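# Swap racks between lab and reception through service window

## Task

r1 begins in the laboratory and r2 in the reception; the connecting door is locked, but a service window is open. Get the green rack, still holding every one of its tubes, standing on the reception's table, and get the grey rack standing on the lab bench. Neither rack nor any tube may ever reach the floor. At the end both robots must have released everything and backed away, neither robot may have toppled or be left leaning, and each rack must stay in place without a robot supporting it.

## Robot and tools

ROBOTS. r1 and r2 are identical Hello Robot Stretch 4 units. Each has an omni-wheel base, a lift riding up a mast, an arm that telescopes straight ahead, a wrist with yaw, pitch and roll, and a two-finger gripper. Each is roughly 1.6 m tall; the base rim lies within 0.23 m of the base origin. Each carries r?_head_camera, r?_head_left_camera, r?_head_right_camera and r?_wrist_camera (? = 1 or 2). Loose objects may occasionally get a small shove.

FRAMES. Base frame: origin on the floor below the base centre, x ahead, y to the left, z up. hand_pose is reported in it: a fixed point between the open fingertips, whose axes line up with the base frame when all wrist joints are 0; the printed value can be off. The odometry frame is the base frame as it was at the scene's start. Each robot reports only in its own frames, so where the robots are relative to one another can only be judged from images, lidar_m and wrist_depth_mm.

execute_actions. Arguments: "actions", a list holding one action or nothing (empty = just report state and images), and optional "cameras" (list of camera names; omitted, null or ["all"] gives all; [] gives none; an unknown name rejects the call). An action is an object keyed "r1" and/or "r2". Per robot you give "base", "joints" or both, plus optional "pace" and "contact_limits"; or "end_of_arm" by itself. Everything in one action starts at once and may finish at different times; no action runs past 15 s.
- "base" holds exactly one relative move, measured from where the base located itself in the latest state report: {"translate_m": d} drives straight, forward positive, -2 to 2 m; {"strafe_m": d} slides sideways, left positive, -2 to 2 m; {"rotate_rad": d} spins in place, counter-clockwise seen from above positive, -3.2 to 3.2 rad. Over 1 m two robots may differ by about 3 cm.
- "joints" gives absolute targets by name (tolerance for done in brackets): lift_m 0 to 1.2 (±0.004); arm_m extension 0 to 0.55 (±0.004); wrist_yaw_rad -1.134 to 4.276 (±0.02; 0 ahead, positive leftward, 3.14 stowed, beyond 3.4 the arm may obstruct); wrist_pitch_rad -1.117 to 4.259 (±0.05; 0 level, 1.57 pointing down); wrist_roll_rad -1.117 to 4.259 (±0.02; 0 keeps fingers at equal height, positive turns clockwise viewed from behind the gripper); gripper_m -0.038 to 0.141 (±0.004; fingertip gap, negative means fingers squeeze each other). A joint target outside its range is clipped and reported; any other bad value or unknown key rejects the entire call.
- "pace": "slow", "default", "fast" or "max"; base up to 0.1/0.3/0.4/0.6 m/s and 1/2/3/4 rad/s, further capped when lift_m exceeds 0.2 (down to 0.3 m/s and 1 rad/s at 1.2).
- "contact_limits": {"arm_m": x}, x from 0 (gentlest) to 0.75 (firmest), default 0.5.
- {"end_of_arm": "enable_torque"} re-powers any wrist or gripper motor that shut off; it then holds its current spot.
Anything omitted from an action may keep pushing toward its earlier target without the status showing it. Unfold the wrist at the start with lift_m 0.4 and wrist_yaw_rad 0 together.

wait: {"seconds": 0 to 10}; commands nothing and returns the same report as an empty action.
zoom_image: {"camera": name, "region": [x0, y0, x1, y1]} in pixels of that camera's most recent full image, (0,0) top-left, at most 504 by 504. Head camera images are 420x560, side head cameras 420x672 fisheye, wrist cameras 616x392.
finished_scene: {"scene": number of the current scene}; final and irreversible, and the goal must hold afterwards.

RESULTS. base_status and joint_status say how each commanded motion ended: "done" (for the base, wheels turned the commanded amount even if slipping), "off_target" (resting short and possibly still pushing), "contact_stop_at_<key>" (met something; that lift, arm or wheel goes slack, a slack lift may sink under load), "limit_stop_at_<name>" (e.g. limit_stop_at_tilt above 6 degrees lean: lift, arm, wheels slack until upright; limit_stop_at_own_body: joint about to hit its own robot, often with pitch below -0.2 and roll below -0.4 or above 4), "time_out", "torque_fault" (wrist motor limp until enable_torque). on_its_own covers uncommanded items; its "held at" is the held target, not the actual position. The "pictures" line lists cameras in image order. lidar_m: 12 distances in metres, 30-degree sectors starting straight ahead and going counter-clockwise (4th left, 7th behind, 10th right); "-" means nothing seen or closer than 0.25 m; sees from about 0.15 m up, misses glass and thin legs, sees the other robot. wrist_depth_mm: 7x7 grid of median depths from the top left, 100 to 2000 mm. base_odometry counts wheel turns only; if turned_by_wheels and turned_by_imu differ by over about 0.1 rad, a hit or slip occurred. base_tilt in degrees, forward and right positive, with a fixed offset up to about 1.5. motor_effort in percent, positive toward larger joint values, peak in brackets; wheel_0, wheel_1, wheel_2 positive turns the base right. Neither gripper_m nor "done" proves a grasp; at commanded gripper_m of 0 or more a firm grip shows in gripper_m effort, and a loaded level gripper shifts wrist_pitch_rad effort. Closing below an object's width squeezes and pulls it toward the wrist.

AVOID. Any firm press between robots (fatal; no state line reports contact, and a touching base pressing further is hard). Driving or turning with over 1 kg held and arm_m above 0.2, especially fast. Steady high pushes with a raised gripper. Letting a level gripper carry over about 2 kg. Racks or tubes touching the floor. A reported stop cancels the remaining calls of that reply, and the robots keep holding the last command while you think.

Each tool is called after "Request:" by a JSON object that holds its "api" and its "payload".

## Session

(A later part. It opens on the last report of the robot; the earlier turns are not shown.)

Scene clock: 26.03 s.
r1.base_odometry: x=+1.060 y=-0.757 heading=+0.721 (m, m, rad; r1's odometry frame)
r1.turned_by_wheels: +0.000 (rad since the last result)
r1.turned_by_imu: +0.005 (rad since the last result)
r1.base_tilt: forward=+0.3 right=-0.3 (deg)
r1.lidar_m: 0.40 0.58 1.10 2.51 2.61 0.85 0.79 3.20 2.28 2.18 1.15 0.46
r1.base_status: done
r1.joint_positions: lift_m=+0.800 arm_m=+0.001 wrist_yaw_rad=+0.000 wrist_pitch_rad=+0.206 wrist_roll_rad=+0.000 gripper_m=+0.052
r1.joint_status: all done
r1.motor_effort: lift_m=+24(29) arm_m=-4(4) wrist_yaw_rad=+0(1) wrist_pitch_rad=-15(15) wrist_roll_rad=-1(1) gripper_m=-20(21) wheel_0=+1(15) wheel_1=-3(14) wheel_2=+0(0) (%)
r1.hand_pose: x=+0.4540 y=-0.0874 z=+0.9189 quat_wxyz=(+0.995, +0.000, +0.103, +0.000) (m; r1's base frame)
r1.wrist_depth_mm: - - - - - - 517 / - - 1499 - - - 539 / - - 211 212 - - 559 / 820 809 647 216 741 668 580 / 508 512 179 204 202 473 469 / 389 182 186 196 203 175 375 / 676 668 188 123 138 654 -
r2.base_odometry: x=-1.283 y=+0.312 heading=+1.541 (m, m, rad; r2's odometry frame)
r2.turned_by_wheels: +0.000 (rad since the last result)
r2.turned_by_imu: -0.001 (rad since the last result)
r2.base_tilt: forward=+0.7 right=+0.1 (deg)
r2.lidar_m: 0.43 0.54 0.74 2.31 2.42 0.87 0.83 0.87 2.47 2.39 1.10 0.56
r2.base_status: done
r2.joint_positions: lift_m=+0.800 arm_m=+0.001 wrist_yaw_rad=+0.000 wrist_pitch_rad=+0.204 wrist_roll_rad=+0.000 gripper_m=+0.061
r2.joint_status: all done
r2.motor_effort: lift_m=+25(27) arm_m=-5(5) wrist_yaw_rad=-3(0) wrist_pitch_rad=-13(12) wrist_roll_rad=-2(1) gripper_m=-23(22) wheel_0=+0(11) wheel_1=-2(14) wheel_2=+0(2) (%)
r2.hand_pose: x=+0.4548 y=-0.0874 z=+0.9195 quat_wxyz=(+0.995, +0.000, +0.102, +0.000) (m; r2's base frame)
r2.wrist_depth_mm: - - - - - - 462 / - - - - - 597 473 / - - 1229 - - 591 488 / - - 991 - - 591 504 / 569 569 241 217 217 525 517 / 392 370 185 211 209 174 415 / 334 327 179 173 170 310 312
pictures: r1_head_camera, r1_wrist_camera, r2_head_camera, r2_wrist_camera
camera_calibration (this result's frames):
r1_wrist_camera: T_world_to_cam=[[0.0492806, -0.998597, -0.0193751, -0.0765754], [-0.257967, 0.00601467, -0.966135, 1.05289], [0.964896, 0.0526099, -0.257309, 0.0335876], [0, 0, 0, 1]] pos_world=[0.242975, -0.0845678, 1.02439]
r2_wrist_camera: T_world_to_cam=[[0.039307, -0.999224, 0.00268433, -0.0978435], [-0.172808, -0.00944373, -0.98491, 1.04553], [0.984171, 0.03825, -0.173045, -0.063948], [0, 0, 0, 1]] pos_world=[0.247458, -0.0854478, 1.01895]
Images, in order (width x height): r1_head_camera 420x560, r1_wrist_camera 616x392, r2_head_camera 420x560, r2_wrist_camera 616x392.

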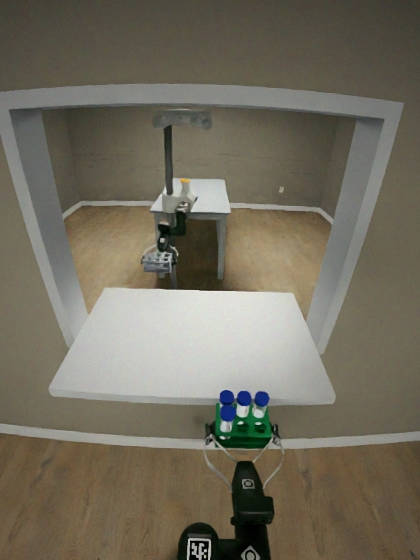

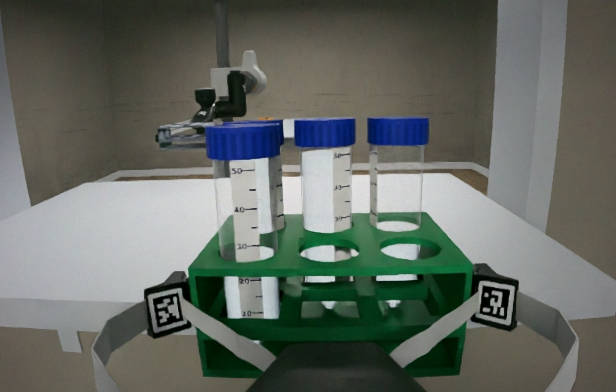

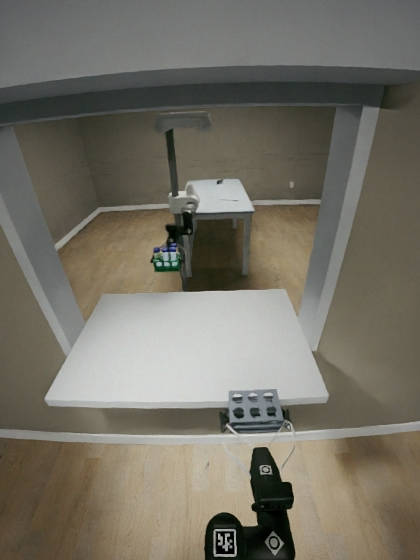

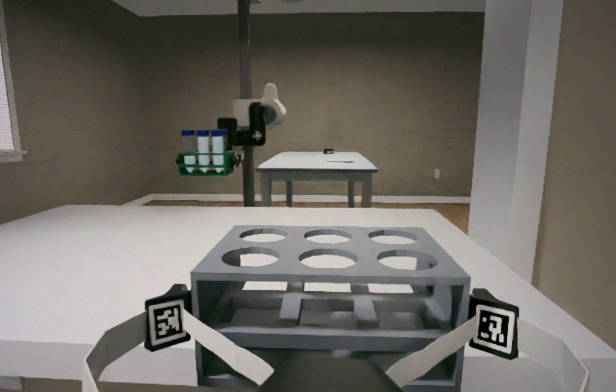

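Request:
{"api": "execute_actions", "payload": {"actions": [{"r1":{"joints":{"arm_m":0.385,"lift_m":0.765}},"r2":{"joints":{"arm_m":0.35,"lift_m":0.762}}}], "cameras": ["r1_head_camera","r2_head_camera"]}}

Scene clock: 28.40 s.
r1.base_odometry: x=+1.060 y=-0.757 heading=+0.721 (m, m, rad; r1's odometry frame)
r1.turned_by_wheels: +0.000 (rad since the last result)
r1.turned_by_imu: +0.001 (rad since the last result)
r1.base_tilt: forward=+0.4 right=-0.3 (deg)
r1.lidar_m: 0.55 0.59 1.08 2.53 2.61 0.84 0.77 3.21 2.30 2.19 1.18 0.60
r1.base_status: not commanded
r1.joint_positions: lift_m=+0.765 arm_m=+0.384 wrist_yaw_rad=+0.000 wrist_pitch_rad=+0.206 wrist_roll_rad=+0.000 gripper_m=+0.052
r1.joint_status: all done
r1.motor_effort: lift_m=+20(22) arm_m=+5(5) wrist_yaw_rad=+0(1) wrist_pitch_rad=-15(15) wrist_roll_rad=-1(1) gripper_m=-21(20) wheel_0=+1(1) wheel_1=-3(3) wheel_2=+1(0) (%)
r1.hand_pose: x=+0.8375 y=-0.0874 z=+0.8843 quat_wxyz=(+0.995, +0.000, +0.103, +0.000) (m; r1's base frame)
r1.wrist_depth_mm: - - - - - - - / - 603 1060 - - - - / 469 539 212 216 - - - / 455 - 525 217 - - - / 415 415 192 204 201 382 394 / 297 182 186 196 202 175 296 / 241 234 188 123 138 224 -
r2.base_odometry: x=-1.283 y=+0.312 heading=+1.541 (m, m, rad; r2's odometry frame)
r2.turned_by_wheels: +0.000 (rad since the last result)
r2.turned_by_imu: +0.001 (rad since the last result)
r2.base_tilt: forward=+0.5 right=+0.0 (deg)
r2.lidar_m: 0.52 0.53 0.73 2.31 2.42 0.88 0.82 0.86 2.49 2.39 1.06 0.55
r2.base_status: not commanded
r2.joint_positions: lift_m=+0.762 arm_m=+0.349 wrist_yaw_rad=+0.000 wrist_pitch_rad=+0.204 wrist_roll_rad=+0.000 gripper_m=+0.061
r2.joint_status: all done
r2.motor_effort: lift_m=+16(23) arm_m=+6(5) wrist_yaw_rad=-3(2) wrist_pitch_rad=-12(11) wrist_roll_rad=-3(1) gripper_m=-24(24) wheel_0=+0(0) wheel_1=-2(3) wheel_2=+0(0) (%)
r2.hand_pose: x=+0.8025 y=-0.0874 z=+0.8823 quat_wxyz=(+0.995, +0.000, +0.102, +0.000) (m; r2's base frame)
r2.wrist_depth_mm: - - - - - - - / - - 1098 - - - - / - 530 - - - - - / 424 - - - - - - / 415 455 242 217 217 452 - / 310 294 185 211 210 174 312 / 237 219 179 173 170 217 217
pictures: r1_head_camera, r2_head_camera
Images, in order (width x height): r1_head_camera 420x560, r2_head_camera 420x560.

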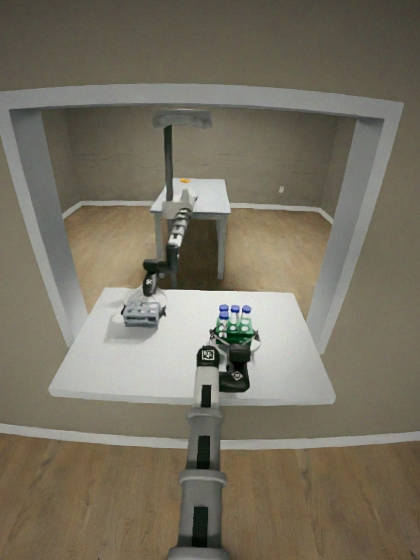

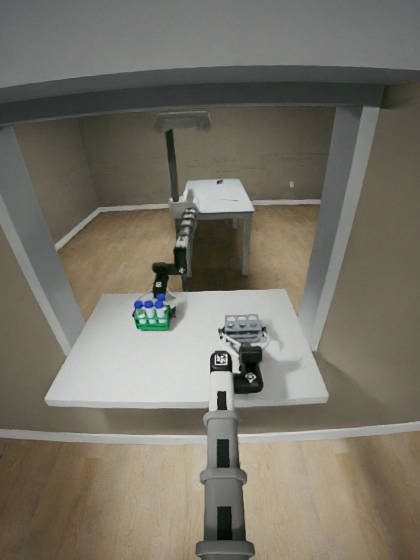

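Both 24 mm high.

Request:
{"api": "execute_actions", "payload": {"actions": [{"r1":{"joints":{"lift_m":0.741}},"r2":{"joints":{"lift_m":0.738}}}], "cameras": []}}

Request:
{"api": "execute_actions", "payload": {"actions": [{"r1":{"joints":{"gripper_m":0.141}},"r2":{"joints":{"gripper_m":0.141}}}], "cameras": ["r1_wrist_camera","r2_wrist_camera"]}}

Request:
{"api": "execute_actions", "payload": {"actions": [{"r1":{"joints":{"arm_m":0.285},"pace":"fast"},"r2":{"joints":{"arm_m":0.25},"pace":"fast"}}], "cameras": ["r1_head_camera","r1_wrist_camera","r2_head_camera","r2_wrist_camera"]}}

Scene clock: 29.47 s.
r1.base_odometry: x=+1.060 y=-0.757 heading=+0.721 (m, m, rad; r1's odometry frame)
r1.turned_by_wheels: +0.000 (rad since the last result)
r1.turned_by_imu: +0.000 (rad since the last result)
r1.base_tilt: forward=+0.4 right=-0.1 (deg)
r1.lidar_m: 0.57 0.59 1.09 2.53 2.61 0.83 0.78 3.21 2.27 2.20 1.16 0.60
r1.base_status: not commanded
r1.joint_positions: lift_m=+0.741 arm_m=+0.384 wrist_yaw_rad=+0.000 wrist_pitch_rad=+0.206 wrist_roll_rad=+0.000 gripper_m=+0.052
r1.joint_status: all done
r1.motor_effort: lift_m=+19(19) arm_m=+4(4) wrist_yaw_rad=+0(0) wrist_pitch_rad=-17(17) wrist_roll_rad=-1(1) gripper_m=-20(22) wheel_0=+1(1) wheel_1=-3(3) wheel_2=+0(0) (%)
r1.hand_pose: x=+0.8375 y=-0.0874 z=+0.8603 quat_wxyz=(+0.995, +0.000, +0.103, +0.000) (m; r1's base frame)
r1.wrist_depth_mm: - - - - - - - / - 609 1060 - - - - / 473 539 212 215 - - - / 455 549 442 218 512 504 - / 351 351 191 205 201 325 325 / 254 182 186 195 202 176 251 / 206 200 189 123 134 192 -
r2.base_odometry: x=-1.283 y=+0.312 heading=+1.541 (m, m, rad; r2's odometry frame)
r2.turned_by_wheels: +0.000 (rad since the last result)
r2.turned_by_imu: +0.000 (rad since the last result)
r2.base_tilt: forward=+0.6 right=+0.1 (deg)
r2.lidar_m: 0.52 0.52 0.75 2.33 2.39 0.90 0.83 0.86 2.50 2.39 1.08 0.55
r2.base_status: not commanded
r2.joint_positions: lift_m=+0.738 arm_m=+0.349 wrist_yaw_rad=+0.000 wrist_pitch_rad=+0.204 wrist_roll_rad=+0.000 gripper_m=+0.061
r2.joint_status: all done
r2.motor_effort: lift_m=+16(17) arm_m=+6(5) wrist_yaw_rad=-2(4) wrist_pitch_rad=-12(11) wrist_roll_rad=-2(2) gripper_m=-24(24) wheel_0=+0(0) wheel_1=-2(3) wheel_2=+0(1) (%)
r2.hand_pose: x=+0.8025 y=-0.0874 z=+0.8582 quat_wxyz=(+0.995, +0.000, +0.102, +0.000) (m; r2's base frame)
r2.wrist_depth_mm: - - - - - - - / - - 1098 - - - - / - 525 - - - - - / 427 - - - - - - / 349 382 241 217 216 384 - / 264 249 185 211 209 174 264 / 200 185 179 172 170 184 183
pictures: none
No camera images: the call's "cameras" was empty. Leave "cameras" out to get every camera's image.

Scene clock: 31.37 s.
r1.base_odometry: x=+1.060 y=-0.757 heading=+0.721 (m, m, rad; r1's odometry frame)
r1.turned_by_wheels: +0.000 (rad since the last result)
r1.turned_by_imu: +0.001 (rad since the last result)
r1.base_tilt: forward=+0.5 right=-0.2 (deg)
r1.lidar_m: 0.56 0.59 1.10 2.51 2.62 0.83 0.78 3.21 2.27 2.20 1.16 0.60
r1.base_status: not commanded
r1.joint_positions: lift_m=+0.741 arm_m=+0.384 wrist_yaw_rad=+0.000 wrist_pitch_rad=+0.203 wrist_roll_rad=+0.000 gripper_m=+0.141
r1.joint_status: all done
r1.motor_effort: lift_m=+20(19) arm_m=+5(5) wrist_yaw_rad=+0(0) wrist_pitch_rad=-5(16) wrist_roll_rad=-1(1) gripper_m=-2(23) wheel_0=+1(1) wheel_1=-3(3) wheel_2=+0(1) (%)
r1.hand_pose: x=+0.8377 y=-0.0874 z=+0.8613 quat_wxyz=(+0.995, +0.000, +0.101, +0.000) (m; r1's base frame)
r1.wrist_depth_mm: - - - - - - - / - 609 1098 - - - - / 473 544 1160 232 - - - / 469 - 508 240 530 521 - / 334 359 216 226 222 338 330 / 258 248 204 204 202 199 244 / 210 203 207 144 203 197 -
r2.base_odometry: x=-1.283 y=+0.312 heading=+1.541 (m, m, rad; r2's odometry frame)
r2.turned_by_wheels: +0.000 (rad since the last result)
r2.turned_by_imu: +0.000 (rad since the last result)
r2.base_tilt: forward=+0.7 right=+0.2 (deg)
r2.lidar_m: 0.53 0.55 0.72 2.30 2.42 0.89 0.83 0.87 2.50 2.39 1.09 0.56
r2.base_status: not commanded
r2.joint_positions: lift_m=+0.738 arm_m=+0.349 wrist_yaw_rad=+0.000 wrist_pitch_rad=+0.203 wrist_roll_rad=+0.000 gripper_m=+0.141
r2.joint_status: all done
r2.motor_effort: lift_m=+16(16) arm_m=+5(6) wrist_yaw_rad=-2(3) wrist_pitch_rad=-8(12) wrist_roll_rad=-2(2) gripper_m=+1(23) wheel_0=+0(0) wheel_1=-2(2) wheel_2=+0(0) (%)
r2.hand_pose: x=+0.8026 y=-0.0874 z=+0.8585 quat_wxyz=(+0.995, +0.000, +0.101, +0.000) (m; r2's base frame)
r2.wrist_depth_mm: - - - - - - - / - - 1118 - - - - / - 530 - - - - - / 427 - - - - - - / 353 387 262 230 220 387 - / 266 251 196 231 209 190 266 / 202 194 202 144 196 194 203
pictures: r1_wrist_camera, r2_wrist_camera
camera_calibration (this result's frames):
r1_wrist_camera: T_world_to_cam=[[0.0495478, -0.998587, -0.0192042, -0.0969153], [-0.254608, 0.00596411, -0.967026, 1.0941], [0.965774, 0.0528035, -0.253953, -0.355093], [0, 0, 0, 1]] pos_world=[0.626307, -0.0845536, 0.965982]
r2_wrist_camera: T_world_to_cam=[[0.0394002, -0.99922, 0.00272912, -0.111436], [-0.171684, -0.00946026, -0.985107, 1.04488], [0.984364, 0.0383449, -0.171923, -0.417887], [0, 0, 0, 1]] pos_world=[0.595133, -0.0854405, 0.957775]
Images, in order (width x height): r1_wrist_camera 616x392, r2_wrist_camera 616x392.

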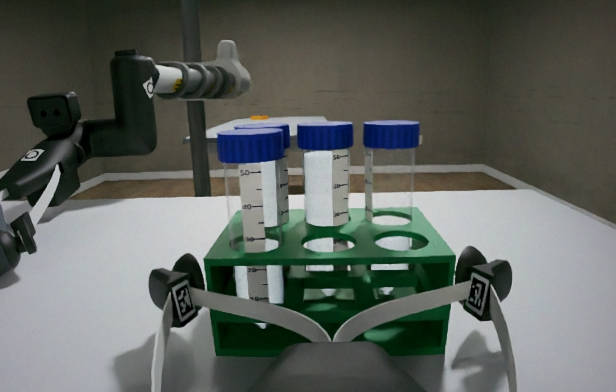

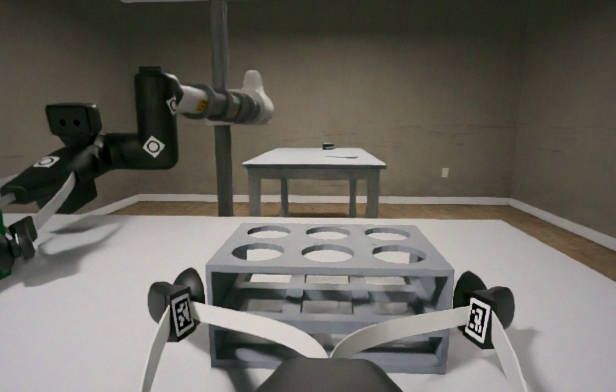

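Scene clock: 32.47 s.
r1.base_odometry: x=+1.060 y=-0.757 heading=+0.721 (m, m, rad; r1's odometry frame)
r1.turned_by_wheels: +0.000 (rad since the last result)
r1.turned_by_imu: +0.000 (rad since the last result)
r1.base_tilt: forward=+0.4 right=-0.2 (deg)
r1.lidar_m: 0.57 0.60 1.09 2.52 2.60 0.82 0.79 3.22 2.28 2.19 1.16 0.60
r1.base_status: not commanded
r1.joint_positions: lift_m=+0.741 arm_m=+0.286 wrist_yaw_rad=+0.000 wrist_pitch_rad=+0.202 wrist_roll_rad=+0.000 gripper_m=+0.141
r1.joint_status: all done
r1.motor_effort: lift_m=+20(20) arm_m=-4(6) wrist_yaw_rad=+1(1) wrist_pitch_rad=-4(6) wrist_roll_rad=-1(1) gripper_m=+1(1) wheel_0=+1(1) wheel_1=-3(3) wheel_2=+0(0) (%)
r1.hand_pose: x=+0.7393 y=-0.0875 z=+0.8613 quat_wxyz=(+0.995, +0.000, +0.101, +0.000) (m; r1's base frame)
r1.wrist_depth_mm: - - - - - - - / - - 1160 - - - - / - 715 - 329 - - - / 410 517 559 327 436 525 - / 349 362 334 319 319 338 332 / 259 248 236 260 233 222 246 / 210 204 209 144 204 198 -
r2.base_odometry: x=-1.283 y=+0.312 heading=+1.541 (m, m, rad; r2's odometry frame)
r2.turned_by_wheels: +0.000 (rad since the last result)
r2.turned_by_imu: +0.000 (rad since the last result)
r2.base_tilt: forward=+0.7 right=-0.1 (deg)
r2.lidar_m: 0.52 0.51 0.73 2.31 2.41 0.90 0.84 0.89 2.49 2.38 1.10 0.54
r2.base_status: not commanded
r2.joint_positions: lift_m=+0.738 arm_m=+0.251 wrist_yaw_rad=+0.000 wrist_pitch_rad=+0.202 wrist_roll_rad=+0.000 gripper_m=+0.141
r2.joint_status: all done
r2.motor_effort: lift_m=+16(17) arm_m=-5(5) wrist_yaw_rad=-1(2) wrist_pitch_rad=-8(9) wrist_roll_rad=+0(3) gripper_m=+1(0) wheel_0=+0(0) wheel_1=-2(2) wheel_2=+0(0) (%)
r2.hand_pose: x=+0.7044 y=-0.0875 z=+0.8586 quat_wxyz=(+0.995, +0.000, +0.101, +0.000) (m; r2's base frame)
r2.wrist_depth_mm: - - - - - - - / - - - - - - - / - 723 1255 - - - - / 399 603 - - - - 389 / 355 387 387 330 330 387 355 / 265 253 213 268 270 198 267 / 203 195 204 144 204 195 204
pictures: r1_head_camera, r1_wrist_camera, r2_head_camera, r2_wrist_camera
camera_calibration (this result's frames):
r1_wrist_camera: T_world_to_cam=[[0.049274, -0.998601, -0.0191967, -0.0919201], [-0.254459, 0.00603467, -0.967065, 1.069], [0.965827, 0.0525359, -0.253806, -0.260189], [0, 0, 0, 1]] pos_world=[0.527844, -0.0845733, 0.965993]
r2_wrist_camera: T_world_to_cam=[[0.0391102, -0.999231, 0.00273654, -0.107455], [-0.171496, -0.00941036, -0.98514, 1.02798], [0.984408, 0.0380597, -0.171732, -0.321492], [0, 0, 0, 1]] pos_world=[0.496977, -0.0854623, 0.95779]
Images, in order (width x height): r1_head_camera 420x560, r1_wrist_camera 616x392, r2_head_camera 420x560, r2_wrist_camera 616x392.

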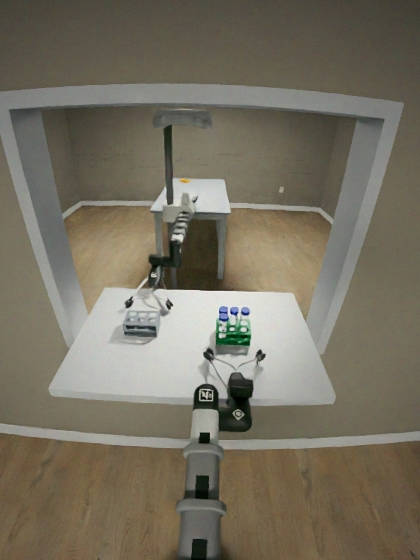

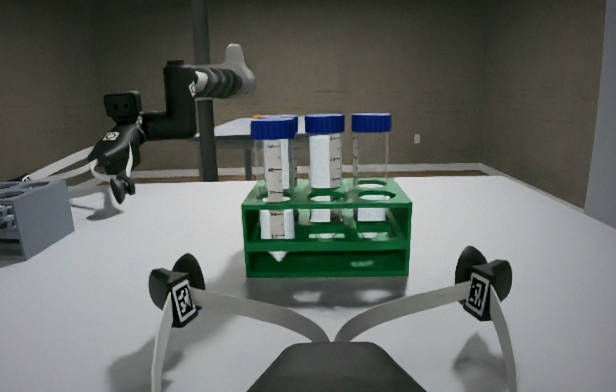

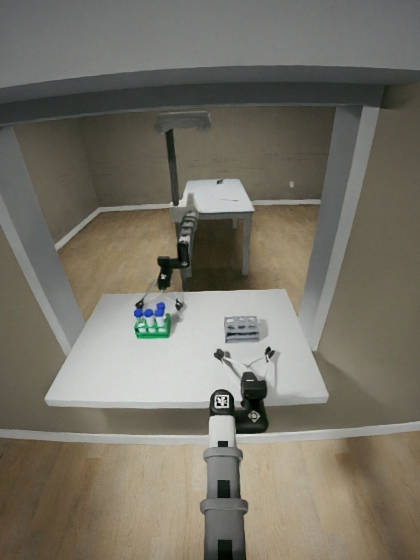

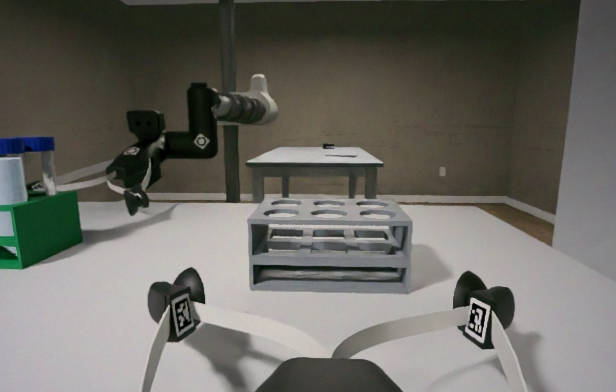

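Request:
{"api": "execute_actions", "payload": {"actions": [{"r1":{"base":{"strafe_m":0.355},"pace":"max"},"r2":{"base":{"strafe_m":0.355},"pace":"max"}}], "cameras": ["r1_wrist_camera","r2_wrist_camera"]}}

Scene clock: 34.70 s.
r1.base_odometry: x=+0.825 y=-0.490 heading=+0.721 (m, m, rad; r1's odometry frame)
r1.turned_by_wheels: +0.000 (rad since the last result)
r1.turned_by_imu: +0.000 (rad since the last result)
r1.base_tilt: forward=+0.5 right=-0.3 (deg)
r1.lidar_m: 0.55 0.80 1.09 2.17 2.23 3.02 0.79 0.83 2.64 2.56 0.83 0.59
r1.base_status: done
r1.joint_positions: lift_m=+0.741 arm_m=+0.286 wrist_yaw_rad=+0.000 wrist_pitch_rad=+0.202 wrist_roll_rad=+0.000 gripper_m=+0.141
r1.joint_status: not commanded
r1.motor_effort: lift_m=+20(20) arm_m=-4(4) wrist_yaw_rad=+0(1) wrist_pitch_rad=-6(5) wrist_roll_rad=-1(1) gripper_m=+3(0) wheel_0=+0(16) wheel_1=+0(14) wheel_2=+0(0) (%)
r1.hand_pose: x=+0.7393 y=-0.0874 z=+0.8613 quat_wxyz=(+0.995, +0.000, +0.101, +0.000) (m; r1's base frame)
r1.wrist_depth_mm: 334 - - - - - - / 327 - - - - 1138 676 / 329 - - - - - 691 / 329 - 559 357 392 521 469 / 314 362 357 327 324 338 332 / 259 248 236 260 234 222 246 / 210 204 209 145 205 198 -
r2.base_odometry: x=-1.638 y=+0.322 heading=+1.541 (m, m, rad; r2's odometry frame)
r2.turned_by_wheels: +0.000 (rad since the last result)
r2.turned_by_imu: +0.000 (rad since the last result)
r2.base_tilt: forward=+0.5 right=-0.1 (deg)
r2.lidar_m: 0.49 0.53 1.04 1.97 2.02 2.81 0.84 0.88 2.86 2.74 0.77 0.54
r2.base_status: done
r2.joint_positions: lift_m=+0.738 arm_m=+0.251 wrist_yaw_rad=+0.000 wrist_pitch_rad=+0.202 wrist_roll_rad=+0.000 gripper_m=+0.141
r2.joint_status: not commanded
r2.motor_effort: lift_m=+16(16) arm_m=-5(5) wrist_yaw_rad=-1(0) wrist_pitch_rad=-8(8) wrist_roll_rad=-1(2) gripper_m=-2(1) wheel_0=+2(13) wheel_1=+1(14) wheel_2=+0(0) (%)
r2.hand_pose: x=+0.7044 y=-0.0874 z=+0.8586 quat_wxyz=(+0.995, +0.000, +0.101, +0.000) (m; r2's base frame)
r2.wrist_depth_mm: - - - - - - - / - - - - - 1255 - / - - - - - - 647 / 404 - - 330 535 - 539 / 368 387 389 324 330 389 389 / 267 252 212 270 268 198 267 / 202 195 204 144 205 195 204
pictures: r1_wrist_camera, r2_wrist_camera
camera_calibration (this result's frames):
r1_wrist_camera: T_world_to_cam=[[0.0493729, -0.998596, -0.0191966, -0.0919652], [-0.25446, 0.00600941, -0.967065, 1.069], [0.965822, 0.0526315, -0.253806, -0.260184], [0, 0, 0, 1]] pos_world=[0.52785, -0.0845662, 0.965993]
r2_wrist_camera: T_world_to_cam=[[0.0392581, -0.999225, 0.0027366, -0.107517], [-0.171495, -0.00943581, -0.98514, 1.02798], [0.984402, 0.0382054, -0.171733, -0.321487], [0, 0, 0, 1]] pos_world=[0.496987, -0.0854512, 0.95779]
Images, in order (width x height): r1_wrist_camera 616x392, r2_wrist_camera 616x392.

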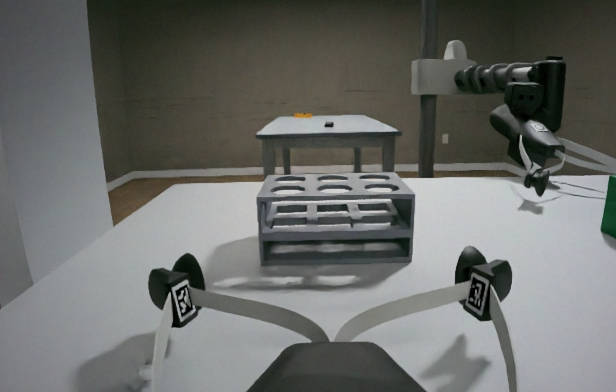

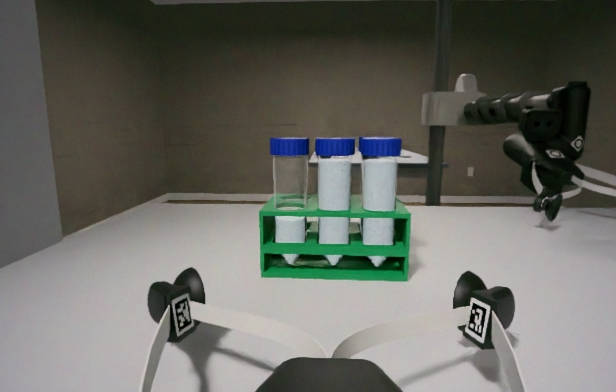

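Request:
{"api": "execute_actions", "payload": {"actions": [{"r1":{"base":{"strafe_m":-0.007},"joints":{"arm_m":0.41}},"r2":{"base":{"strafe_m":-0.004},"joints":{"arm_m":0.377}}}], "cameras": ["r1_wrist_camera","r2_wrist_camera"]}}

Request:
{"api": "execute_actions", "payload": {"actions": [{"r1":{"joints":{"gripper_m":0.058}},"r2":{"joints":{"gripper_m":0.055}}}], "cameras": ["r1_wrist_camera","r2_wrist_camera"]}}

Scene clock: 36.27 s.
r1.base_odometry: x=+0.830 y=-0.496 heading=+0.720 (m, m, rad; r1's odometry frame)
r1.turned_by_wheels: +0.000 (rad since the last result)
r1.turned_by_imu: +0.000 (rad since the last result)
r1.base_tilt: forward=+0.4 right=-0.2 (deg)
r1.lidar_m: 0.55 0.80 1.07 2.18 2.23 3.05 0.78 0.83 2.67 2.56 0.82 0.57
r1.base_status: done
r1.joint_positions: lift_m=+0.741 arm_m=+0.409 wrist_yaw_rad=+0.000 wrist_pitch_rad=+0.202 wrist_roll_rad=+0.000 gripper_m=+0.141
r1.joint_status: all done
r1.motor_effort: lift_m=+20(20) arm_m=+5(5) wrist_yaw_rad=+0(1) wrist_pitch_rad=-4(5) wrist_roll_rad=-1(1) gripper_m=+1(2) wheel_0=+1(11) wheel_1=-3(10) wheel_2=+0(0) (%)
r1.hand_pose: x=+0.8627 y=-0.0874 z=+0.8614 quat_wxyz=(+0.995, +0.000, +0.101, +0.000) (m; r1's base frame)
r1.wrist_depth_mm: - - - - - - - / - - - - - 1025 707 / - - - - - - - / - - - - - - 512 / - 359 237 233 221 336 332 / 259 247 202 205 203 200 245 / 210 204 205 145 204 197 -
r2.base_odometry: x=-1.634 y=+0.322 heading=+1.541 (m, m, rad; r2's odometry frame)
r2.turned_by_wheels: +0.000 (rad since the last result)
r2.turned_by_imu: +0.000 (rad since the last result)
r2.base_tilt: forward=+0.6 right=+0.0 (deg)
r2.lidar_m: 0.51 0.54 1.02 1.96 2.05 2.78 0.83 0.87 2.86 2.74 0.77 0.53
r2.base_status: done
r2.joint_positions: lift_m=+0.738 arm_m=+0.376 wrist_yaw_rad=+0.000 wrist_pitch_rad=+0.202 wrist_roll_rad=+0.000 gripper_m=+0.141
r2.joint_status: all done
r2.motor_effort: lift_m=+16(16) arm_m=+5(4) wrist_yaw_rad=-1(1) wrist_pitch_rad=-7(7) wrist_roll_rad=-3(2) gripper_m=+1(0) wheel_0=-1(9) wheel_1=+2(7) wheel_2=+0(1) (%)
r2.hand_pose: x=+0.8296 y=-0.0874 z=+0.8586 quat_wxyz=(+0.995, +0.000, +0.101, +0.000) (m; r2's base frame)
r2.wrist_depth_mm: - - - - - - - / - - - - - 1060 - / - - - - - - - / - - - 197 191 - - / 387 387 255 196 192 389 387 / 265 251 196 200 196 188 266 / 202 194 201 144 196 191 203
pictures: r1_wrist_camera, r2_wrist_camera
camera_calibration (this result's frames):
r1_wrist_camera: T_world_to_cam=[[0.0495021, -0.99859, -0.0191898, -0.0981395], [-0.254326, 0.00597725, -0.9671, 1.10036], [0.965851, 0.0527539, -0.253671, -0.379517], [0, 0, 0, 1]] pos_world=[0.651265, -0.0845572, 0.966003]
r2_wrist_camera: T_world_to_cam=[[0.0393638, -0.999221, 0.00274161, -0.112492], [-0.171367, -0.00945395, -0.985162, 1.04939], [0.984421, 0.0383099, -0.171606, -0.444803], [0, 0, 0, 1]] pos_world=[0.622133, -0.0854432, 0.9578]
Images, in order (width x height): r1_wrist_camera 616x392, r2_wrist_camera 616x392.

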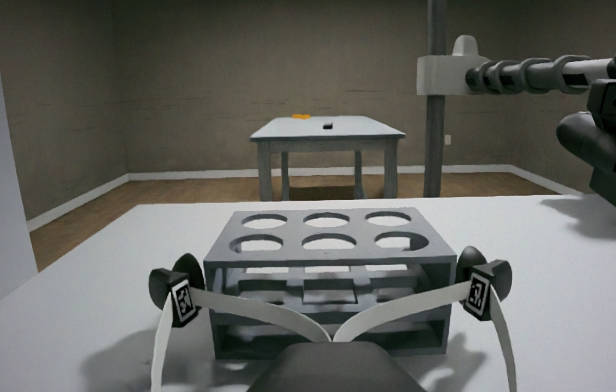

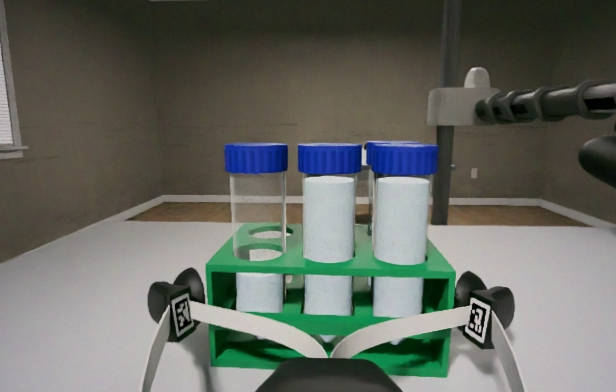

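Scene clock: 38.13 s.
r1.base_odometry: x=+0.830 y=-0.496 heading=+0.720 (m, m, rad; r1's odometry frame)
r1.turned_by_wheels: +0.000 (rad since the last result)
r1.turned_by_imu: +0.001 (rad since the last result)
r1.base_tilt: forward=+0.2 right=-0.2 (deg)
r1.lidar_m: 0.55 0.78 1.07 2.17 2.23 3.02 0.79 0.83 2.64 2.56 0.84 0.57
r1.base_status: not commanded
r1.joint_positions: lift_m=+0.741 arm_m=+0.409 wrist_yaw_rad=+0.000 wrist_pitch_rad=+0.203 wrist_roll_rad=+0.000 gripper_m=+0.058
r1.joint_status: all done
r1.motor_effort: lift_m=+20(20) arm_m=+5(4) wrist_yaw_rad=+0(0) wrist_pitch_rad=-7(9) wrist_roll_rad=-1(1) gripper_m=-17(16) wheel_0=+1(1) wheel_1=-3(3) wheel_2=+0(1) (%)
r1.hand_pose: x=+0.8626 y=-0.0874 z=+0.8610 quat_wxyz=(+0.995, +0.000, +0.102, +0.000) (m; r1's base frame)
r1.wrist_depth_mm: - - - - - - - / - - - - - 1025 707 / - - - - - - - / - - - - - 512 504 / - 357 210 204 208 330 330 / 257 183 190 207 204 178 254 / 208 202 190 125 140 193 -
r2.base_odometry: x=-1.634 y=+0.322 heading=+1.541 (m, m, rad; r2's odometry frame)
r2.turned_by_wheels: +0.000 (rad since the last result)
r2.turned_by_imu: +0.000 (rad since the last result)
r2.base_tilt: forward=+0.5 right=+0.1 (deg)
r2.lidar_m: 0.52 0.51 1.04 1.96 2.05 2.78 0.84 0.87 2.87 2.74 0.75 0.54
r2.base_status: not commanded
r2.joint_positions: lift_m=+0.738 arm_m=+0.376 wrist_yaw_rad=+0.000 wrist_pitch_rad=+0.205 wrist_roll_rad=+0.000 gripper_m=+0.056
r2.joint_status: all done
r2.motor_effort: lift_m=+16(17) arm_m=+5(5) wrist_yaw_rad=-3(2) wrist_pitch_rad=-17(18) wrist_roll_rad=-1(3) gripper_m=-25(23) wheel_0=-1(1) wheel_1=+2(2) wheel_2=+0(0) (%)
r2.hand_pose: x=+0.8294 y=-0.0874 z=+0.8577 quat_wxyz=(+0.995, +0.000, +0.103, +0.000) (m; r2's base frame)
r2.wrist_depth_mm: - - - - - - - / - - - - - 1078 - / - - - 172 169 - - / - - - 189 179 - - / 377 377 239 175 173 377 377 / 260 246 180 180 178 172 260 / 198 182 176 170 168 182 181
pictures: r1_wrist_camera, r2_wrist_camera
camera_calibration (this result's frames):
r1_wrist_camera: T_world_to_cam=[[0.0494788, -0.99859, -0.0192507, -0.0980701], [-0.255521, 0.00597683, -0.966785, 1.10076], [0.965536, 0.0527543, -0.254865, -0.378238], [0, 0, 0, 1]] pos_world=[0.651324, -0.0845572, 0.965915]
r2_wrist_camera: T_world_to_cam=[[0.0391897, -0.999228, 0.00261607, -0.112282], [-0.174525, -0.00942265, -0.984608, 1.0506], [0.983873, 0.0381299, -0.174759, -0.441616], [0, 0, 0, 1]] pos_world=[0.62225, -0.085457, 0.957551]
Images, in order (width x height): r1_wrist_camera 616x392, r2_wrist_camera 616x392.

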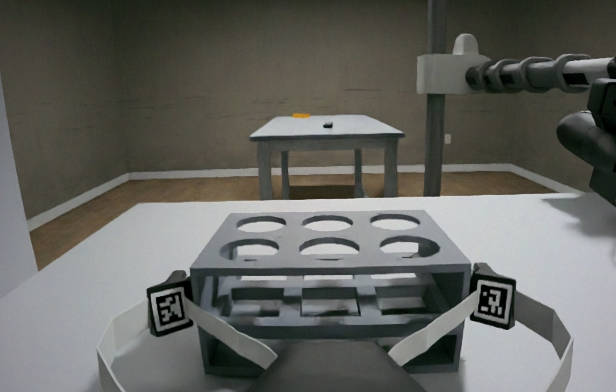

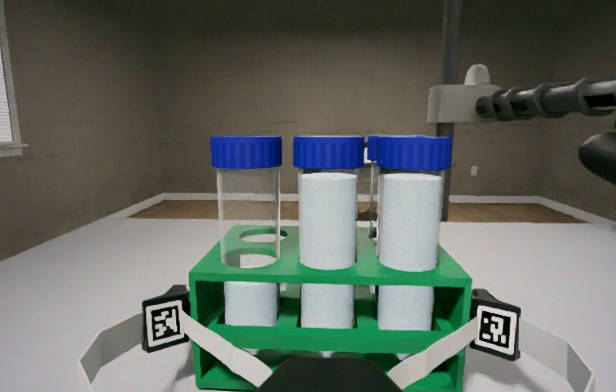

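Request:
{"api": "execute_actions", "payload": {"actions": [{"r1":{"joints":{"lift_m":0.79,"arm_m":0.18}},"r2":{"joints":{"lift_m":0.79,"arm_m":0.15}}}], "cameras": ["r1_wrist_camera","r2_wrist_camera"]}}

Request:
{"api": "execute_actions", "payload": {"actions": [{"r1":{"base":{"rotate_rad":-2.82}},"r2":{"base":{"rotate_rad":-2.8}}}], "cameras": ["r1_head_camera","r2_head_camera"]}}

Scene clock: 40.13 s.
r1.base_odometry: x=+0.830 y=-0.496 heading=+0.720 (m, m, rad; r1's odometry frame)
r1.turned_by_wheels: +0.000 (rad since the last result)
r1.turned_by_imu: +0.001 (rad since the last result)
r1.base_tilt: forward=+0.5 right=-0.4 (deg)
r1.lidar_m: 0.55 0.81 1.08 2.17 2.24 3.03 0.80 0.84 2.64 2.55 0.84 0.59
r1.base_status: not commanded
r1.joint_positions: lift_m=+0.790 arm_m=+0.181 wrist_yaw_rad=+0.000 wrist_pitch_rad=+0.204 wrist_roll_rad=+0.000 gripper_m=+0.058
r1.joint_status: all done
r1.motor_effort: lift_m=+24(23) arm_m=-5(4) wrist_yaw_rad=+1(0) wrist_pitch_rad=-9(7) wrist_roll_rad=-1(1) gripper_m=-22(20) wheel_0=+1(1) wheel_1=-3(2) wheel_2=+0(0) (%)
r1.hand_pose: x=+0.6342 y=-0.0874 z=+0.9095 quat_wxyz=(+0.995, +0.000, +0.102, +0.000) (m; r1's base frame)
r1.wrist_depth_mm: 347 - - - - - - / 355 - - - - 917 - / 370 496 - - - 699 - / 387 496 750 732 723 707 691 / 404 452 211 205 208 452 445 / 418 183 190 208 204 178 345 / 281 274 191 126 140 262 -
r2.base_odometry: x=-1.634 y=+0.322 heading=+1.541 (m, m, rad; r2's odometry frame)
r2.turned_by_wheels: +0.000 (rad since the last result)
r2.turned_by_imu: +0.001 (rad since the last result)
r2.base_tilt: forward=+0.7 right=+0.1 (deg)
r2.lidar_m: 0.48 0.54 1.03 1.96 2.04 2.77 0.84 0.90 2.86 2.75 0.75 0.54
r2.base_status: not commanded
r2.joint_positions: lift_m=+0.789 arm_m=+0.151 wrist_yaw_rad=+0.000 wrist_pitch_rad=+0.206 wrist_roll_rad=+0.000 gripper_m=+0.056
r2.joint_status: all done
r2.motor_effort: lift_m=+26(28) arm_m=-5(6) wrist_yaw_rad=-2(3) wrist_pitch_rad=-18(19) wrist_roll_rad=+0(2) gripper_m=-23(25) wheel_0=-1(1) wheel_1=+2(2) wheel_2=+0(0) (%)
r2.hand_pose: x=+0.6042 y=-0.0875 z=+0.9088 quat_wxyz=(+0.995, +0.000, +0.103, +0.000) (m; r2's base frame)
r2.wrist_depth_mm: 402 - - - - - - / 404 - - - - - - / 407 - - 172 168 866 - / 407 - - 189 177 - - / 407 512 239 175 172 530 525 / 366 345 180 180 178 172 364 / 278 256 176 171 168 255 254
pictures: r1_wrist_camera, r2_wrist_camera
camera_calibration (this result's frames):
r1_wrist_camera: T_world_to_cam=[[0.0492886, -0.998599, -0.0192711, -0.0857462], [-0.255923, 0.00602328, -0.966678, 1.08948], [0.96544, 0.0525781, -0.255268, -0.144891], [0, 0, 0, 1]] pos_world=[0.422932, -0.0845702, 1.01454]
r2_wrist_camera: T_world_to_cam=[[0.0391565, -0.99923, 0.00260085, -0.103568], [-0.174911, -0.00941681, -0.984539, 1.06175], [0.983805, 0.0380962, -0.175145, -0.21079], [0, 0, 0, 1]] pos_world=[0.397143, -0.0854595, 1.00868]
Images, in order (width x height): r1_wrist_camera 616x392, r2_wrist_camera 616x392.

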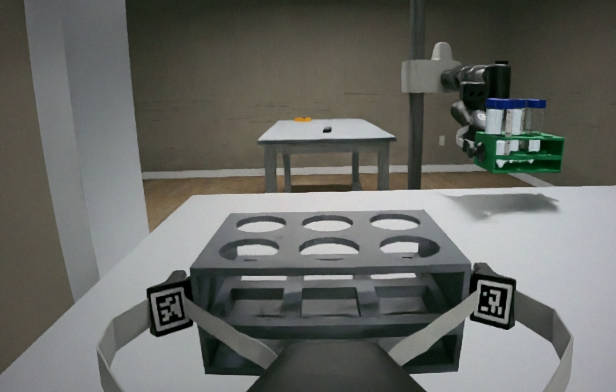

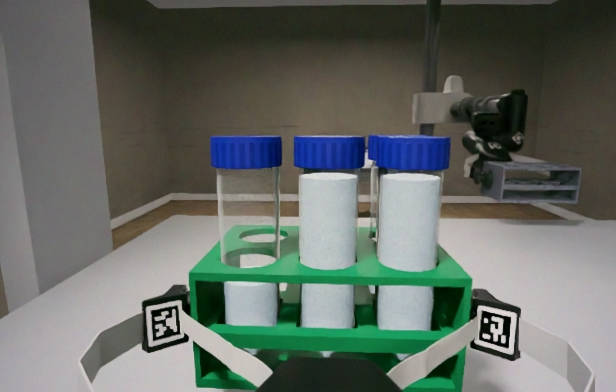

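Scene clock: 42.83 s.
r1.base_odometry: x=+0.830 y=-0.496 heading=-2.099 (m, m, rad; r1's odometry frame)
r1.turned_by_wheels: -2.819 (rad since the last result)
r1.turned_by_imu: -2.888 (rad since the last result)
r1.base_tilt: forward=+0.4 right=-0.2 (deg)
r1.lidar_m: 0.59 0.97 2.54 1.55 0.66 0.55 0.55 0.91 1.60 2.19 2.59 0.80
r1.base_status: done
r1.joint_positions: lift_m=+0.790 arm_m=+0.181 wrist_yaw_rad=+0.000 wrist_pitch_rad=+0.204 wrist_roll_rad=+0.000 gripper_m=+0.058
r1.joint_status: not commanded
r1.motor_effort: lift_m=+24(24) arm_m=-5(4) wrist_yaw_rad=+0(2) wrist_pitch_rad=-10(8) wrist_roll_rad=-1(1) gripper_m=-19(16) wheel_0=+5(9) wheel_1=+3(11) wheel_2=+3(11) (%)
r1.hand_pose: x=+0.6342 y=-0.0874 z=+0.9096 quat_wxyz=(+0.995, +0.000, +0.102, +0.000) (m; r1's base frame)
r1.wrist_depth_mm: - - - - - - - / - - - - - - - / - - - - - - - / - - 1118 976 960 946 - / - 640 210 205 207 597 640 / 1863 183 189 208 204 178 459 / 1537 661 190 125 140 430 -
r2.base_odometry: x=-1.634 y=+0.322 heading=-1.259 (m, m, rad; r2's odometry frame)
r2.turned_by_wheels: -2.800 (rad since the last result)
r2.turned_by_imu: -2.781 (rad since the last result)
r2.base_tilt: forward=+0.6 right=+0.0 (deg)
r2.lidar_m: 0.55 1.03 2.72 1.32 0.58 0.52 0.51 0.90 1.76 2.02 2.44 0.84
r2.base_status: done
r2.joint_positions: lift_m=+0.790 arm_m=+0.151 wrist_yaw_rad=+0.000 wrist_pitch_rad=+0.206 wrist_roll_rad=+0.000 gripper_m=+0.056
r2.joint_status: not commanded
r2.motor_effort: lift_m=+26(26) arm_m=-5(5) wrist_yaw_rad=-3(7) wrist_pitch_rad=-18(18) wrist_roll_rad=-1(1) gripper_m=-25(24) wheel_0=-1(10) wheel_1=+3(10) wheel_2=+2(9) (%)
r2.hand_pose: x=+0.6042 y=-0.0874 z=+0.9088 quat_wxyz=(+0.995, +0.000, +0.103, +0.000) (m; r2's base frame)
r2.wrist_depth_mm: - - - - - - - / - - - - - - - / - - - 169 168 - - / - - - 188 176 - - / - 778 240 174 172 866 - / - 723 180 179 178 172 - / 1499 798 177 170 168 1397 1464
pictures: r1_head_camera, r2_head_camera
Images, in order (width x height): r1_head_camera 420x560, r2_head_camera 420x560.

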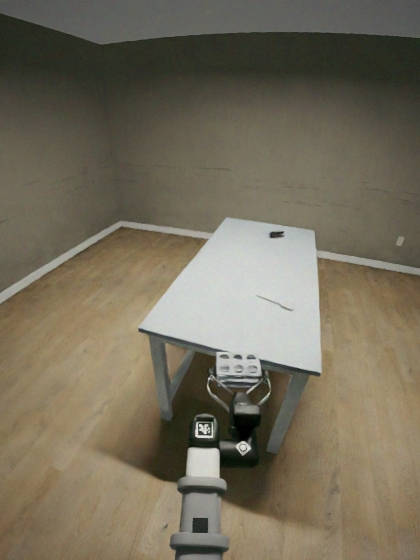

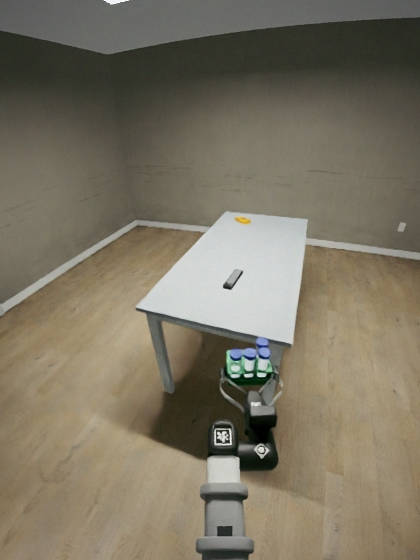

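Request:
{"api": "execute_actions", "payload": {"actions": [{"r1":{"joints":{"arm_m":0.52,"lift_m":0.71}},"r2":{"base":{"strafe_m":-0.04},"joints":{"arm_m":0.545,"lift_m":0.707}}}], "cameras": ["r1_head_camera","r2_head_camera","r2_wrist_camera"]}}

Scene clock: 45.23 s.
r1.base_odometry: x=+0.830 y=-0.496 heading=-2.099 (m, m, rad; r1's odometry frame)
r1.turned_by_wheels: +0.000 (rad since the last result)
r1.turned_by_imu: +0.001 (rad since the last result)
r1.base_tilt: forward=+0.4 right=-0.3 (deg)
r1.lidar_m: 0.80 0.97 2.52 1.53 0.64 0.53 0.55 0.91 1.63 2.19 2.59 0.80
r1.base_status: not commanded
r1.joint_positions: lift_m=+0.710 arm_m=+0.519 wrist_yaw_rad=+0.000 wrist_pitch_rad=+0.204 wrist_roll_rad=+0.000 gripper_m=+0.058
r1.joint_status: all done
r1.motor_effort: lift_m=+19(24) arm_m=+5(4) wrist_yaw_rad=+0(1) wrist_pitch_rad=-9(9) wrist_roll_rad=-1(1) gripper_m=-21(19) wheel_0=+5(5) wheel_1=+3(3) wheel_2=+4(3) (%)
r1.hand_pose: x=+0.9726 y=-0.0874 z=+0.8300 quat_wxyz=(+0.995, +0.000, +0.102, +0.000) (m; r1's base frame)
r1.wrist_depth_mm: - - - - - - - / - - - - - - - / - - - - 1397 1336 - / - - 668 654 647 634 615 / 433 436 210 205 208 402 399 / 314 183 189 207 204 177 310 / 254 246 190 126 140 234 -
r2.base_odometry: x=-1.672 y=+0.310 heading=-1.259 (m, m, rad; r2's odometry frame)
r2.turned_by_wheels: +0.000 (rad since the last result)
r2.turned_by_imu: +0.001 (rad since the last result)
r2.base_tilt: forward=+0.6 right=+0.2 (deg)
r2.lidar_m: 0.83 1.05 2.76 1.35 0.59 0.52 0.52 0.93 1.82 1.99 2.40 0.85
r2.base_status: done
r2.joint_positions: lift_m=+0.707 arm_m=+0.544 wrist_yaw_rad=+0.000 wrist_pitch_rad=+0.206 wrist_roll_rad=+0.000 gripper_m=+0.056
r2.joint_status: all done
r2.motor_effort: lift_m=+17(24) arm_m=+5(6) wrist_yaw_rad=-5(0) wrist_pitch_rad=-17(19) wrist_roll_rad=-2(1) gripper_m=-25(25) wheel_0=+1(10) wheel_1=-2(9) wheel_2=+0(2) (%)
r2.hand_pose: x=+0.9974 y=-0.0874 z=+0.8266 quat_wxyz=(+0.995, +0.000, +0.103, +0.000) (m; r2's base frame)
r2.wrist_depth_mm: - - - - - - - / - - - - - - - / - - - 173 168 - - / - - 831 189 178 831 - / 459 466 239 175 173 462 508 / 319 301 180 180 179 172 319 / 243 224 177 171 168 224 224
pictures: r1_head_camera, r2_head_camera, r2_wrist_camera
camera_calibration (this result's frames):
r2_wrist_camera: T_world_to_cam=[[0.0394806, -0.999217, 0.002621, -0.118997], [-0.174792, -0.00948887, -0.98456, 1.0495], [0.983813, 0.0384129, -0.17503, -0.612048], [0, 0, 0, 1]] pos_world=[0.790285, -0.0854345, 0.926483]
Images, in order (width x height): r1_head_camera 420x560, r2_head_camera 420x560, r2_wrist_camera 616x392.

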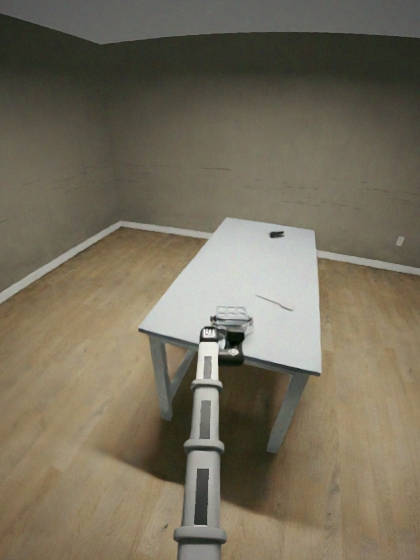

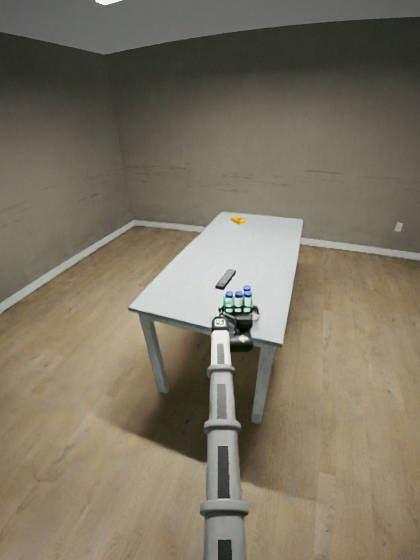

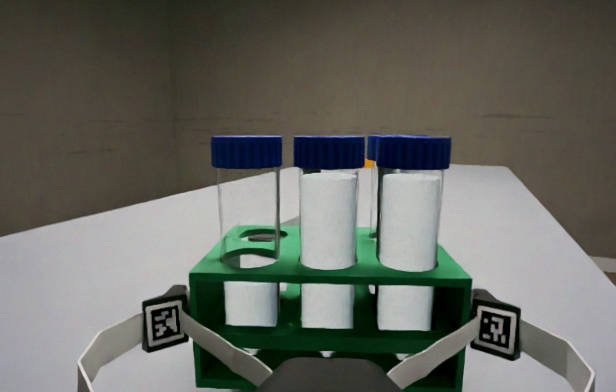

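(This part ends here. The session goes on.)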